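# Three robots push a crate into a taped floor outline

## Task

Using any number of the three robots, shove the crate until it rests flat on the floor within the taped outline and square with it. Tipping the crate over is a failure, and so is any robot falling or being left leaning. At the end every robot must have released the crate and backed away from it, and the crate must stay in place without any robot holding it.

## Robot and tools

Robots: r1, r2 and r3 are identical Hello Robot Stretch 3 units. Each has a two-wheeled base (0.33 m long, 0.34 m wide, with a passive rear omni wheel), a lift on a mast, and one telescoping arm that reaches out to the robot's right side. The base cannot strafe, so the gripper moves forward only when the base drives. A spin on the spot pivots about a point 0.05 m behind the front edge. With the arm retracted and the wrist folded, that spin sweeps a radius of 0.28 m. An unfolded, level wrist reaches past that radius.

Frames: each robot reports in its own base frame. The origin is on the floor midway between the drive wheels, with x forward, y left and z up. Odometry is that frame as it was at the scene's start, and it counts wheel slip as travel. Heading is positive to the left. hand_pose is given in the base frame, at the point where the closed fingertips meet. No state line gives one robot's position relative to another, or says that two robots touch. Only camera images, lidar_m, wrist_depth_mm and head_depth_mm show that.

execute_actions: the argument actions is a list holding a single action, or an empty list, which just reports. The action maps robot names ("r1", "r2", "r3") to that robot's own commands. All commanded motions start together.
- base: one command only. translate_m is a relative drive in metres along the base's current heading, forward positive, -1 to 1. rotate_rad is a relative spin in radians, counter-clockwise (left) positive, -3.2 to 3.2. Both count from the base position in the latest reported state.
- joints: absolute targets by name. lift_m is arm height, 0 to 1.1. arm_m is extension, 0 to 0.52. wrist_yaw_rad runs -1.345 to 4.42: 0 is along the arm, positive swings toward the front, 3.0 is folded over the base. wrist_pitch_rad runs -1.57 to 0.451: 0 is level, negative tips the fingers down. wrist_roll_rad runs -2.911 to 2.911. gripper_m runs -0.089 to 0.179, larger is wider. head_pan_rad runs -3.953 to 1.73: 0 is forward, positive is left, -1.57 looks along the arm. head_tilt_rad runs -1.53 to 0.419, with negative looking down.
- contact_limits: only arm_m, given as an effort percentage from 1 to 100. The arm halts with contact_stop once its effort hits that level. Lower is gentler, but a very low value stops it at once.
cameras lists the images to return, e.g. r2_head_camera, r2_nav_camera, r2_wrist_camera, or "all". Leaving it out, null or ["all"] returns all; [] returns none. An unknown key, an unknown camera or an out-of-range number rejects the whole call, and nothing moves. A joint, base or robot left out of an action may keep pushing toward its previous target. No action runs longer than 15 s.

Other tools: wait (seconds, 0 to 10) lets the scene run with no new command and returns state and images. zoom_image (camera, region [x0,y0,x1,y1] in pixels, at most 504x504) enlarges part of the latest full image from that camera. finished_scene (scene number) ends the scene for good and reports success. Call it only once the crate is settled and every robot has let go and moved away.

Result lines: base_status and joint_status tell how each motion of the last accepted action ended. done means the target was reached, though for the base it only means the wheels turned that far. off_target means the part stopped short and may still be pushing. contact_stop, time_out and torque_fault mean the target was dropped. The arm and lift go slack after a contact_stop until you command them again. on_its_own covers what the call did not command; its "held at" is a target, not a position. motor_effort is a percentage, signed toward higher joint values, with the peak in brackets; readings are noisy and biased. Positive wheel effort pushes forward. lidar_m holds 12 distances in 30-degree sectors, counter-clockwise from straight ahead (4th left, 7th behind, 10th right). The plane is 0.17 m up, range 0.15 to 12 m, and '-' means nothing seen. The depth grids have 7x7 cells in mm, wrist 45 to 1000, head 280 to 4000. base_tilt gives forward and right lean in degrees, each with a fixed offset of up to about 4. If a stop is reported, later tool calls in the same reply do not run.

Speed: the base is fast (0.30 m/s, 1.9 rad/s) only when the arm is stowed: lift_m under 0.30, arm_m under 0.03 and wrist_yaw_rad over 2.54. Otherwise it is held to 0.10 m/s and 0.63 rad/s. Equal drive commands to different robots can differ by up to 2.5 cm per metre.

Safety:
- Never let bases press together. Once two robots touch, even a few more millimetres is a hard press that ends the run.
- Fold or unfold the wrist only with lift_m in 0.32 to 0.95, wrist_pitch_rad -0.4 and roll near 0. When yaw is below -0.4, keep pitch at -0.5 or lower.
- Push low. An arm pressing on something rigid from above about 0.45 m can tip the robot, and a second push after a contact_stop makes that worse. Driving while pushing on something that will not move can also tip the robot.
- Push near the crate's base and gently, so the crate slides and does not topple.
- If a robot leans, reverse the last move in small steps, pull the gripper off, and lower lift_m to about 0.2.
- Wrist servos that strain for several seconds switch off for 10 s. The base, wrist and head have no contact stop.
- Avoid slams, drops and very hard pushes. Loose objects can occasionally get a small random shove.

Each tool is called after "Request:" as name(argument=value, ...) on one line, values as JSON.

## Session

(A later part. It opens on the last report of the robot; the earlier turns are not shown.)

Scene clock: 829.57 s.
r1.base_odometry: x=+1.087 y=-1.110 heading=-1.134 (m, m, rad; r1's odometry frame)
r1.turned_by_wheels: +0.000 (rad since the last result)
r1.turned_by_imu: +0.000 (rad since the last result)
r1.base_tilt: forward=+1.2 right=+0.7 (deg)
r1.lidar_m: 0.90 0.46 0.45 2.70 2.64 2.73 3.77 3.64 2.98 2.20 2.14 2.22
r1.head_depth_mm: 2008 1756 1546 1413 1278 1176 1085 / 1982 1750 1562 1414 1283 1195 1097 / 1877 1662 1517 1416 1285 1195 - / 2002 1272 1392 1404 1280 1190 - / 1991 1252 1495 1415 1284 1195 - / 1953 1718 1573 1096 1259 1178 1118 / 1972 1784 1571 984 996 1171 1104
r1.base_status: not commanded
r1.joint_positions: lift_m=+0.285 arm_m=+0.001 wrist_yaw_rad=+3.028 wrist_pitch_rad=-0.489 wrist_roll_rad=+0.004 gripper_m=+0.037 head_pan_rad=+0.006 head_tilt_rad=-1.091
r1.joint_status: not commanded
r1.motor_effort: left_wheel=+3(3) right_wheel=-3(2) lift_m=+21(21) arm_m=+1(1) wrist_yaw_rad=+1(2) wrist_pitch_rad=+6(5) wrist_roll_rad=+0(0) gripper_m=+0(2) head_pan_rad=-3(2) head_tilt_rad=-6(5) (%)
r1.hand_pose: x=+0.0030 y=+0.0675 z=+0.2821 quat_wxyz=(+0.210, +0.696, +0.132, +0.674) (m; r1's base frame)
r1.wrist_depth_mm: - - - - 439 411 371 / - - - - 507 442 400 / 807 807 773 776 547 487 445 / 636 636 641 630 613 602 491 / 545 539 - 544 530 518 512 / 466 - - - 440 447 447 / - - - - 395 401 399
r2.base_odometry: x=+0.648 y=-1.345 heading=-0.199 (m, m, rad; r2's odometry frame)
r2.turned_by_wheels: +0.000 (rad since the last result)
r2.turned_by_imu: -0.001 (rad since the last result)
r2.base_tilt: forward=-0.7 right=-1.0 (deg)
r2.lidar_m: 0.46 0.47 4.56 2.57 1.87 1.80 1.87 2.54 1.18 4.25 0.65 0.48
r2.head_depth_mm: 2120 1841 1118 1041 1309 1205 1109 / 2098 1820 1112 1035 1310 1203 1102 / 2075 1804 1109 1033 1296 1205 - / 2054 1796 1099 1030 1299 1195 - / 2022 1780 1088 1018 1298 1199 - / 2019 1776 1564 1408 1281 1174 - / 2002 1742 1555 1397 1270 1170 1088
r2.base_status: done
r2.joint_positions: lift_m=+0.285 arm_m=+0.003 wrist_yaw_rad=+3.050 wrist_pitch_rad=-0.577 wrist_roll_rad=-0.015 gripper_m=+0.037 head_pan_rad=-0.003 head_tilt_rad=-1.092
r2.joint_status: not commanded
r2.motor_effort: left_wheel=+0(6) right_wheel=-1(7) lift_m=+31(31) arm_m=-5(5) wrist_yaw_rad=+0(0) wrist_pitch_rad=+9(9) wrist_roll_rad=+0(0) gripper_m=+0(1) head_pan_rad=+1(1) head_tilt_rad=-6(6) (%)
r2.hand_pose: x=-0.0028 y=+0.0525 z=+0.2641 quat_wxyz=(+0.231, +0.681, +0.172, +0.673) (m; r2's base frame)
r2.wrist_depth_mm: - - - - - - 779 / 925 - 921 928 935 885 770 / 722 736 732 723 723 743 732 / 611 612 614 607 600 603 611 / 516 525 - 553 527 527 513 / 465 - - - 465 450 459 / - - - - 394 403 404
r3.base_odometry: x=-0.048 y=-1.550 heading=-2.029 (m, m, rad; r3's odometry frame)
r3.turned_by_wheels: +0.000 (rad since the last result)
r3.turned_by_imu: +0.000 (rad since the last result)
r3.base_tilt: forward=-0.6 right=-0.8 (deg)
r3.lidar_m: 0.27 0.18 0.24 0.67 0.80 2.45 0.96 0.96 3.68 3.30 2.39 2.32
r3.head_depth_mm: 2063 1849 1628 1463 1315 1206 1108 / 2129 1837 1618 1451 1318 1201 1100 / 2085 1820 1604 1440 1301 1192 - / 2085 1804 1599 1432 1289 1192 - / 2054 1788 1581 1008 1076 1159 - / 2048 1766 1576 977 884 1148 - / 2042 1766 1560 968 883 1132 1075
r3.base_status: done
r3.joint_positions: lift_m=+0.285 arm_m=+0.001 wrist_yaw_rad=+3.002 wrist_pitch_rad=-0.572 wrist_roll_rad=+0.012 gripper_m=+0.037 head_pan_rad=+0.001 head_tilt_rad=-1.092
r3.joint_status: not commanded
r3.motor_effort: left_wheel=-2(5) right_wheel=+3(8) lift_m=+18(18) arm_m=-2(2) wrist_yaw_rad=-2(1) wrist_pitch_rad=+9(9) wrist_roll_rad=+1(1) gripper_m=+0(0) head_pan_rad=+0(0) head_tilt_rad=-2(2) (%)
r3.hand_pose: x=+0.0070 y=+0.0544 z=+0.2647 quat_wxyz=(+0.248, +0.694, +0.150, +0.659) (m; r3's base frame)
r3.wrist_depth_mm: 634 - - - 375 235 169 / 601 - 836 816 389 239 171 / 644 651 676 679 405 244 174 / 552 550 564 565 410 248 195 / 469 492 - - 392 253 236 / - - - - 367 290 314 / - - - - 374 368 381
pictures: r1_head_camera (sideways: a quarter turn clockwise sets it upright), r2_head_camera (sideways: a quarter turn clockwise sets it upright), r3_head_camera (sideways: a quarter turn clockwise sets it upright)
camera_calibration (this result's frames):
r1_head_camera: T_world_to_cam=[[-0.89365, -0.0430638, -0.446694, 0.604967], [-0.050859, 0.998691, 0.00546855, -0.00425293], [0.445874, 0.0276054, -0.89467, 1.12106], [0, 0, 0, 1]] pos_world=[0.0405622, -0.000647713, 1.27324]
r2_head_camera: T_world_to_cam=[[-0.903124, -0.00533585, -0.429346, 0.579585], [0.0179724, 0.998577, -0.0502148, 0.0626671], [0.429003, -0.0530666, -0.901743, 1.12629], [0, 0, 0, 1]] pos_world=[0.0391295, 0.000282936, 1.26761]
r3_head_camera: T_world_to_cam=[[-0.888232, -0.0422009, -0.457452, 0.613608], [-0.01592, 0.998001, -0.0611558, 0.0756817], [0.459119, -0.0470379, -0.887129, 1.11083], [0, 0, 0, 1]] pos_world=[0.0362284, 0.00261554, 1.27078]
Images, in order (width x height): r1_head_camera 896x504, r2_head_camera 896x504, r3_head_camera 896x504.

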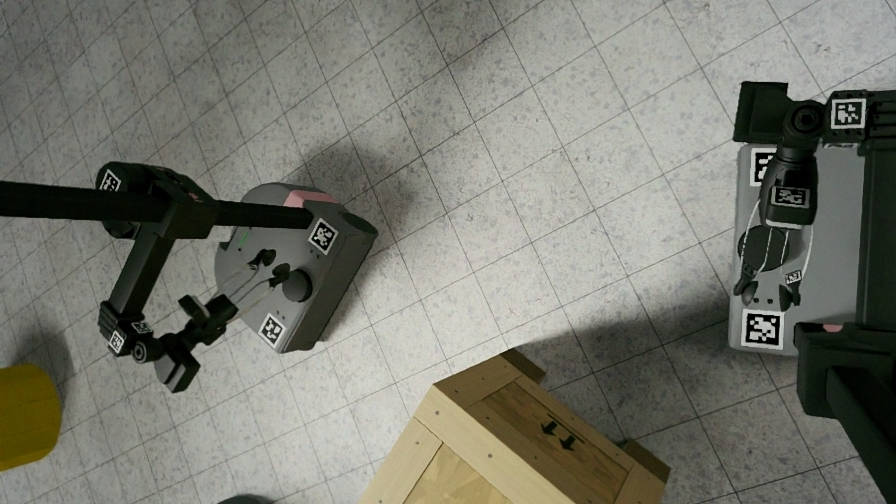

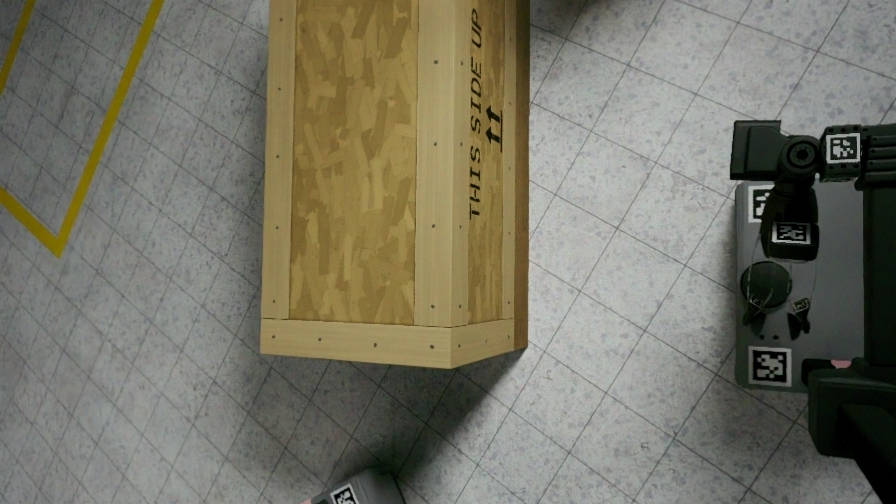

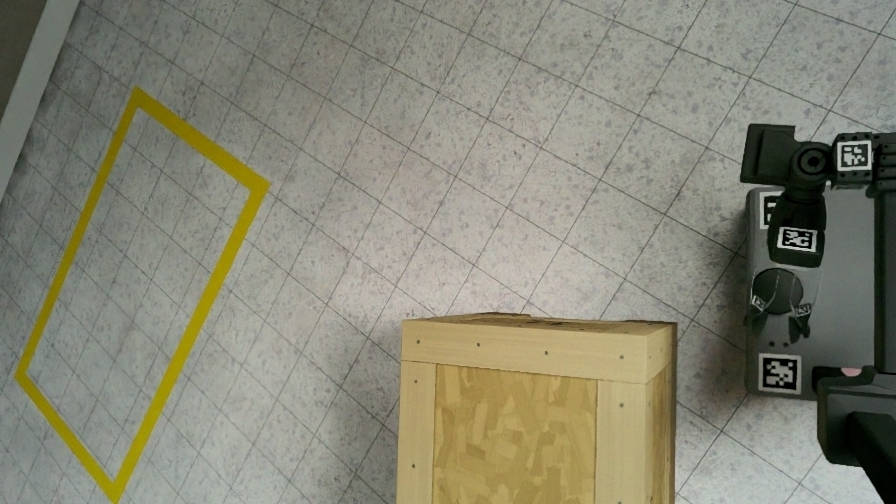

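Request:
execute_actions(actions=[{"r2":{"base":{"rotate_rad":-1.4}},"r3":{"base":{"translate_m":0.13}}}], cameras=[])

Request:
execute_actions(actions=[{"r2":{"base":{"translate_m":0.315}}}], cameras=[])

Request:
execute_actions(actions=[{"r2":{"base":{"rotate_rad":1.4}},"r1":{"base":{"translate_m":0.6}}}], cameras=["r1_head_camera","r2_head_camera","r3_head_camera"])

Scene clock: 855.43 s.
r1.base_odometry: x=+1.087 y=-1.110 heading=-1.134 (m, m, rad; r1's odometry frame)
r1.turned_by_wheels: +0.000 (rad since the last result)
r1.turned_by_imu: -0.001 (rad since the last result)
r1.base_tilt: forward=+1.1 right=+0.8 (deg)
r1.lidar_m: 0.77 0.46 0.45 2.71 2.65 2.73 3.76 3.67 2.97 2.20 2.13 2.23
r1.head_depth_mm: 1992 1756 1567 1401 1286 1170 1089 / 2002 1740 1558 1411 1277 1191 1100 / 1995 1742 1410 1419 1288 1189 - / 2012 1073 1327 1397 1281 1192 - / 802 1672 1500 1410 1290 1191 - / 1966 1756 1565 1094 1259 1180 1111 / 1970 1767 1567 982 998 1172 1100
r1.base_status: not commanded
r1.joint_positions: lift_m=+0.285 arm_m=+0.001 wrist_yaw_rad=+3.028 wrist_pitch_rad=-0.489 wrist_roll_rad=+0.004 gripper_m=+0.037 head_pan_rad=+0.006 head_tilt_rad=-1.091
r1.joint_status: not commanded
r1.motor_effort: left_wheel=+3(3) right_wheel=-2(2) lift_m=+21(21) arm_m=+1(1) wrist_yaw_rad=+1(2) wrist_pitch_rad=+6(6) wrist_roll_rad=+0(0) gripper_m=+0(1) head_pan_rad=-3(2) head_tilt_rad=-5(6) (%)
r1.hand_pose: x=+0.0030 y=+0.0675 z=+0.2821 quat_wxyz=(+0.210, +0.696, +0.132, +0.674) (m; r1's base frame)
r1.wrist_depth_mm: - - - - 442 405 371 / - - - - 490 432 407 / 809 790 775 768 551 490 437 / 621 632 627 632 615 597 486 / 538 532 - 540 537 525 515 / 469 - - - 441 451 455 / - - - - 396 400 400
r2.base_odometry: x=+0.648 y=-1.345 heading=-1.599 (m, m, rad; r2's odometry frame)
r2.turned_by_wheels: -1.400 (rad since the last result)
r2.turned_by_imu: -1.390 (rad since the last result)
r2.base_tilt: forward=-0.7 right=-1.0 (deg)
r2.lidar_m: 3.63 0.56 0.46 0.46 4.59 4.28 2.21 1.80 1.80 1.99 1.19 1.19
r2.head_depth_mm: 2117 1827 1640 1457 1324 1199 1107 / 2100 1806 1610 1445 1307 1204 1099 / 2081 1801 1606 1437 1304 1207 - / 2055 1787 1590 1430 1302 1198 - / 2038 1752 1326 1376 1287 1196 - / 2026 1110 1060 1364 1281 1174 - / 702 1657 1108 1205 1238 1171 1091
r2.base_status: done
r2.joint_positions: lift_m=+0.285 arm_m=+0.003 wrist_yaw_rad=+3.050 wrist_pitch_rad=-0.577 wrist_roll_rad=-0.015 gripper_m=+0.037 head_pan_rad=-0.003 head_tilt_rad=-1.092
r2.joint_status: not commanded
r2.motor_effort: left_wheel=+2(10) right_wheel=-3(8) lift_m=+31(31) arm_m=-5(5) wrist_yaw_rad=+1(0) wrist_pitch_rad=+9(9) wrist_roll_rad=+0(1) gripper_m=+0(0) head_pan_rad=+2(1) head_tilt_rad=-6(5) (%)
r2.hand_pose: x=-0.0028 y=+0.0525 z=+0.2641 quat_wxyz=(+0.231, +0.681, +0.172, +0.673) (m; r2's base frame)
r2.wrist_depth_mm: 735 - 495 482 474 476 477 / 770 - 562 522 525 531 525 / 747 731 648 581 590 600 578 / 610 599 602 601 612 598 618 / 523 521 - 553 526 516 522 / 466 - - - 470 459 460 / - - - - 397 405 404
r3.base_odometry: x=-0.105 y=-1.666 heading=-2.028 (m, m, rad; r3's odometry frame)
r3.turned_by_wheels: +0.001 (rad since the last result)
r3.turned_by_imu: +0.028 (rad since the last result)
r3.base_tilt: forward=-0.7 right=-0.8 (deg)
r3.lidar_m: 0.24 0.15 0.15 0.21 0.90 2.55 1.08 1.09 3.73 3.07 2.27 2.22
r3.head_depth_mm: 2033 1867 1627 1448 1308 1207 1101 / 2085 1840 1620 1453 1313 1201 1101 / 2110 1828 1615 1446 1297 1196 - / 2101 1816 1586 1430 1298 1184 - / 2060 1799 1578 1416 930 1083 - / 2041 1765 1565 1408 883 819 - / 2006 1757 1561 1389 878 825 1084
r3.base_status: translate_m off_target (by the wheels' count: +0.1298 of +0.1300)
r3.joint_positions: lift_m=+0.285 arm_m=+0.001 wrist_yaw_rad=+3.001 wrist_pitch_rad=-0.571 wrist_roll_rad=+0.012 gripper_m=+0.037 head_pan_rad=+0.001 head_tilt_rad=-1.092
r3.joint_status: not commanded
r3.on_its_own: left_wheel is at rest, and its effort (+28) is outside its rest range (-18 to +18)
r3.motor_effort: left_wheel=+28(56) right_wheel=+12(17) lift_m=+18(18) arm_m=-2(2) wrist_yaw_rad=+0(2) wrist_pitch_rad=+8(9) wrist_roll_rad=+1(1) gripper_m=+0(0) head_pan_rad=+1(1) head_tilt_rad=-3(2) (%)
r3.hand_pose: x=+0.0072 y=+0.0546 z=+0.2650 quat_wxyz=(+0.248, +0.694, +0.150, +0.659) (m; r3's base frame)
r3.wrist_depth_mm: 663 - - 334 120 110 115 / 691 - 853 361 126 124 131 / 653 664 674 400 142 143 154 / 545 550 558 424 163 169 184 / 474 488 - - 190 205 227 / - - - - 234 262 292 / - - - - 313 383 381
pictures: none
No camera images: the call's "cameras" was empty. Leave "cameras" out to get every camera's image.

Scene clock: 858.27 s.
r1.base_odometry: x=+1.087 y=-1.110 heading=-1.134 (m, m, rad; r1's odometry frame)
r1.turned_by_wheels: +0.000 (rad since the last result)
r1.turned_by_imu: +0.000 (rad since the last result)
r1.base_tilt: forward=+1.1 right=+0.9 (deg)
r1.lidar_m: 2.12 0.46 0.45 2.71 2.64 2.73 3.77 3.66 2.97 2.21 2.13 2.22
r1.head_depth_mm: 1996 1750 1558 1408 1278 1180 1086 / 1996 1744 1564 1403 1285 1194 1096 / 1996 1761 1556 1411 1277 1187 - / 2005 1751 1561 1410 1272 1196 - / 1990 1727 1451 1403 1282 1196 - / 1930 1079 1417 1095 1257 1181 1116 / 1942 1145 1548 976 997 1169 1106
r1.base_status: not commanded
r1.joint_positions: lift_m=+0.285 arm_m=+0.001 wrist_yaw_rad=+3.028 wrist_pitch_rad=-0.489 wrist_roll_rad=+0.004 gripper_m=+0.037 head_pan_rad=+0.006 head_tilt_rad=-1.091
r1.joint_status: not commanded
r1.motor_effort: left_wheel=+3(3) right_wheel=-2(3) lift_m=+21(21) arm_m=+0(1) wrist_yaw_rad=+0(3) wrist_pitch_rad=+6(6) wrist_roll_rad=+0(0) gripper_m=+0(0) head_pan_rad=-3(3) head_tilt_rad=-5(5) (%)
r1.hand_pose: x=+0.0030 y=+0.0675 z=+0.2821 quat_wxyz=(+0.210, +0.696, +0.132, +0.674) (m; r1's base frame)
r1.wrist_depth_mm: - - - - 448 409 374 / - - - - 481 444 404 / 795 804 793 789 536 478 433 / 628 624 619 643 611 605 488 / 540 541 - 537 530 516 520 / 469 - - - 447 445 453 / - - - - 404 397 396
r2.base_odometry: x=+0.639 y=-1.660 heading=-1.599 (m, m, rad; r2's odometry frame)
r2.turned_by_wheels: +0.000 (rad since the last result)
r2.turned_by_imu: +0.000 (rad since the last result)
r2.base_tilt: forward=-0.6 right=-1.1 (deg)
r2.lidar_m: 3.40 0.42 0.41 0.40 0.44 4.75 2.45 2.01 2.00 2.22 0.99 3.95
r2.head_depth_mm: 2112 1838 1627 1453 1318 1203 1108 / 2079 1821 1623 1452 1309 1201 1107 / 2068 1792 1605 1444 1307 1212 - / 2039 1784 1589 1428 1293 1201 - / 2026 1779 1569 877 1256 1199 - / 2009 1769 973 807 1234 1176 - / 2004 1750 1534 821 1145 1156 1089
r2.base_status: done
r2.joint_positions: lift_m=+0.285 arm_m=+0.003 wrist_yaw_rad=+3.050 wrist_pitch_rad=-0.577 wrist_roll_rad=-0.015 gripper_m=+0.037 head_pan_rad=-0.003 head_tilt_rad=-1.092
r2.joint_status: not commanded
r2.motor_effort: left_wheel=+2(9) right_wheel=-3(6) lift_m=+31(32) arm_m=-5(5) wrist_yaw_rad=+0(0) wrist_pitch_rad=+9(9) wrist_roll_rad=-1(0) gripper_m=+0(0) head_pan_rad=+2(1) head_tilt_rad=-5(6) (%)
r2.hand_pose: x=-0.0028 y=+0.0525 z=+0.2641 quat_wxyz=(+0.231, +0.681, +0.172, +0.673) (m; r2's base frame)
r2.wrist_depth_mm: 439 - 427 428 430 428 424 / 480 - 474 475 475 466 461 / 548 539 532 533 531 526 454 / 595 593 596 592 584 565 410 / 515 518 - 552 521 515 407 / 465 - - - 466 447 434 / - - - - 397 401 401
r3.base_odometry: x=-0.105 y=-1.666 heading=-2.028 (m, m, rad; r3's odometry frame)
r3.turned_by_wheels: +0.000 (rad since the last result)
r3.turned_by_imu: +0.000 (rad since the last result)
r3.base_tilt: forward=-0.6 right=-0.9 (deg)
r3.lidar_m: 0.24 0.15 0.15 0.21 0.56 2.55 1.09 1.09 3.73 3.06 2.26 2.22
r3.head_depth_mm: 2036 1847 1633 1465 1323 1205 1099 / 2093 1854 1627 1448 1307 1194 1102 / 2113 1825 1611 1430 1295 1197 - / 2087 1792 1596 1432 1301 1194 - / 2059 1781 1586 1418 928 1088 - / 2047 1767 1577 1408 886 818 - / 2026 1749 1544 1400 880 825 1078
r3.base_status: not commanded
r3.joint_positions: lift_m=+0.285 arm_m=+0.001 wrist_yaw_rad=+3.001 wrist_pitch_rad=-0.571 wrist_roll_rad=+0.012 gripper_m=+0.037 head_pan_rad=+0.001 head_tilt_rad=-1.092
r3.joint_status: not commanded
r3.on_its_own: left_wheel is at rest, and its effort (+28) is outside its rest range (-18 to +18)
r3.motor_effort: left_wheel=+28(28) right_wheel=+12(12) lift_m=+18(18) arm_m=-2(2) wrist_yaw_rad=-1(1) wrist_pitch_rad=+8(8) wrist_roll_rad=+1(1) gripper_m=+0(1) head_pan_rad=+0(1) head_tilt_rad=-3(2) (%)
r3.hand_pose: x=+0.0072 y=+0.0546 z=+0.2650 quat_wxyz=(+0.248, +0.694, +0.150, +0.659) (m; r3's base frame)
r3.wrist_depth_mm: 609 - - 337 120 110 115 / 467 - 854 364 126 124 131 / 484 519 674 395 142 143 154 / 528 546 567 427 163 170 184 / 468 493 - - 190 206 226 / - - - - 232 262 291 / - - - - 313 382 380
pictures: none
No camera images: the call's "cameras" was empty. Leave "cameras" out to get every camera's image.

Scene clock: 861.90 s.
r1.base_odometry: x=+1.341 y=-1.653 heading=-1.134 (m, m, rad; r1's odometry frame)
r1.turned_by_wheels: +0.000 (rad since the last result)
r1.turned_by_imu: +0.002 (rad since the last result)
r1.base_tilt: forward=+1.2 right=+0.9 (deg)
r1.lidar_m: 2.67 0.49 0.59 0.32 0.30 0.58 4.22 4.18 2.57 1.90 1.85 1.92
r1.head_depth_mm: 1989 1754 1564 1403 1278 1178 1086 / 1987 1753 1563 1409 1284 1191 1098 / 1991 1758 1556 1414 1288 1193 - / 1996 1754 1563 1414 1280 1194 - / 2010 1751 1571 1373 1288 1193 - / 1973 1724 945 1037 1239 1179 1119 / 1678 1699 731 1206 1270 1181 898
r1.base_status: done
r1.joint_positions: lift_m=+0.285 arm_m=+0.001 wrist_yaw_rad=+3.028 wrist_pitch_rad=-0.489 wrist_roll_rad=+0.004 gripper_m=+0.037 head_pan_rad=+0.006 head_tilt_rad=-1.091
r1.joint_status: not commanded
r1.motor_effort: left_wheel=+2(14) right_wheel=-2(6) lift_m=+21(21) arm_m=+1(1) wrist_yaw_rad=+3(1) wrist_pitch_rad=+6(6) wrist_roll_rad=+0(0) gripper_m=-1(1) head_pan_rad=-3(3) head_tilt_rad=-5(5) (%)
r1.hand_pose: x=+0.0030 y=+0.0675 z=+0.2821 quat_wxyz=(+0.210, +0.696, +0.132, +0.674) (m; r1's base frame)
r1.wrist_depth_mm: 267 - 367 591 902 - - / 325 289 402 650 950 887 584 / 392 333 447 704 775 594 435 / 508 402 498 622 616 531 459 / 542 512 - 542 535 515 500 / 469 - - - 446 456 446 / - - - - 397 398 397
r2.base_odometry: x=+0.639 y=-1.660 heading=-0.199 (m, m, rad; r2's odometry frame)
r2.turned_by_wheels: +1.400 (rad since the last result)
r2.turned_by_imu: +1.387 (rad since the last result)
r2.base_tilt: forward=-0.8 right=-1.1 (deg)
r2.lidar_m: 0.40 0.42 0.56 0.58 2.08 2.00 2.08 0.99 0.99 3.94 0.42 0.42
r2.head_depth_mm: 2125 1820 1609 1035 777 1115 1110 / 2076 1816 1110 1012 1157 1185 1105 / 2079 1806 1107 1002 1266 1205 - / 2045 1792 1097 999 1261 1205 - / 2020 1777 1088 994 1262 1190 - / 2013 1763 1086 987 1251 1172 - / 1987 1745 1071 981 1240 1168 1092
r2.base_status: done
r2.joint_positions: lift_m=+0.285 arm_m=+0.003 wrist_yaw_rad=+3.050 wrist_pitch_rad=-0.577 wrist_roll_rad=-0.015 gripper_m=+0.037 head_pan_rad=-0.003 head_tilt_rad=-1.092
r2.joint_status: not commanded
r2.motor_effort: left_wheel=-1(7) right_wheel=+2(12) lift_m=+31(31) arm_m=-5(5) wrist_yaw_rad=+1(1) wrist_pitch_rad=+9(9) wrist_roll_rad=-1(1) gripper_m=-1(0) head_pan_rad=+2(1) head_tilt_rad=-5(5) (%)
r2.hand_pose: x=-0.0028 y=+0.0525 z=+0.2641 quat_wxyz=(+0.231, +0.681, +0.172, +0.673) (m; r2's base frame)
r2.wrist_depth_mm: - - - - 754 - 450 / 949 - 927 736 583 629 459 / 725 723 741 742 643 634 460 / 607 603 604 610 614 589 468 / 525 516 - 555 515 524 476 / 467 - - - 468 455 441 / - - - - 397 401 402
r3.base_odometry: x=-0.105 y=-1.666 heading=-2.028 (m, m, rad; r3's odometry frame)
r3.turned_by_wheels: +0.000 (rad since the last result)
r3.turned_by_imu: +0.000 (rad since the last result)
r3.base_tilt: forward=-0.6 right=-0.7 (deg)
r3.lidar_m: 0.24 0.15 0.15 0.21 0.56 2.56 1.08 1.09 3.74 3.08 2.27 2.22
r3.head_depth_mm: 2019 1862 1638 1468 1317 1198 1111 / 2094 1829 1624 1452 1311 1197 1101 / 2122 1836 1596 1447 1299 1202 - / 2079 1833 1598 1427 1292 1182 - / 2054 1791 1573 1425 931 1087 - / 2023 1771 1583 1408 883 819 - / 2014 1755 1551 1385 882 824 1083
r3.base_status: not commanded
r3.joint_positions: lift_m=+0.285 arm_m=+0.001 wrist_yaw_rad=+3.001 wrist_pitch_rad=-0.571 wrist_roll_rad=+0.012 gripper_m=+0.037 head_pan_rad=+0.001 head_tilt_rad=-1.092
r3.joint_status: not commanded
r3.on_its_own: left_wheel is at rest, and its effort (+28) is outside its rest range (-18 to +18)
r3.motor_effort: left_wheel=+28(29) right_wheel=+12(12) lift_m=+18(18) arm_m=-1(2) wrist_yaw_rad=-1(1) wrist_pitch_rad=+8(8) wrist_roll_rad=+1(1) gripper_m=+0(0) head_pan_rad=+0(0) head_tilt_rad=-2(2) (%)
r3.hand_pose: x=+0.0072 y=+0.0546 z=+0.2650 quat_wxyz=(+0.248, +0.694, +0.150, +0.659) (m; r3's base frame)
r3.wrist_depth_mm: 580 - 908 334 120 110 115 / 482 - 853 364 126 125 131 / 437 567 674 397 141 143 154 / 431 542 568 424 162 169 184 / 464 490 - - 190 206 228 / - - - - 234 264 291 / - - - - 315 384 384
pictures: r1_head_camera (sideways: a quarter turn clockwise sets it upright), r2_head_camera (sideways: a quarter turn clockwise sets it upright), r3_head_camera (sideways: a quarter turn clockwise sets it upright)
camera_calibration (this result's frames):
r1_head_camera: T_world_to_cam=[[-0.89365, -0.0430636, -0.446694, 0.604967], [-0.0508588, 0.998691, 0.00546855, -0.00425294], [0.445874, 0.0276053, -0.89467, 1.12106], [0, 0, 0, 1]] pos_world=[0.0405621, -0.000647721, 1.27324]
r2_head_camera: T_world_to_cam=[[-0.903124, -0.00533574, -0.429346, 0.579585], [0.0179725, 0.998577, -0.0502148, 0.0626671], [0.429003, -0.0530666, -0.901743, 1.12629], [0, 0, 0, 1]] pos_world=[0.0391295, 0.000282932, 1.26761]
r3_head_camera: T_world_to_cam=[[-0.888104, -0.042201, -0.457701, 0.613932], [-0.0159031, 0.998001, -0.06116, 0.0756872], [0.459367, -0.0470376, -0.887, 1.11066], [0, 0, 0, 1]] pos_world=[0.0362371, 0.00261555, 1.27078]
Images, in order (width x height): r1_head_camera 896x504, r2_head_camera 896x504, r3_head_camera 896x504.

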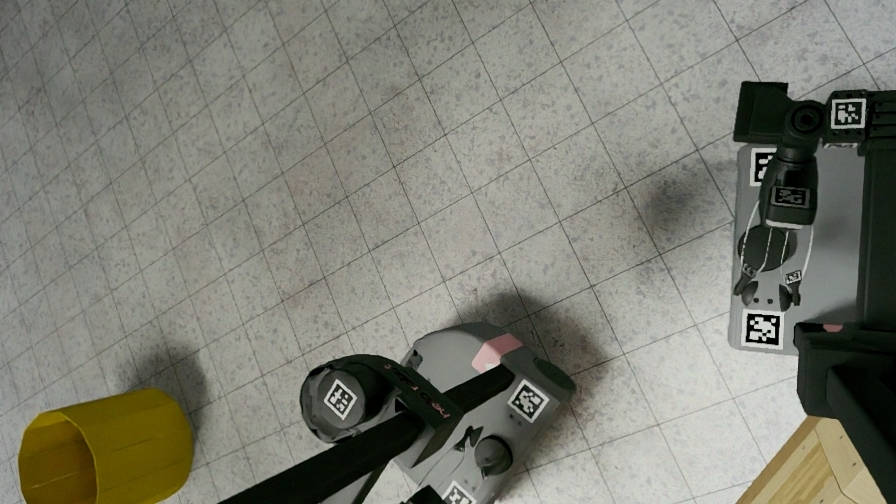

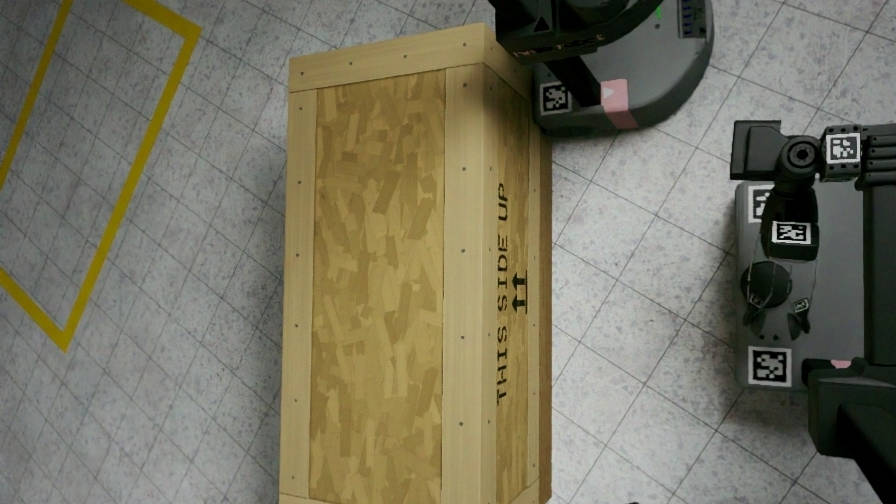

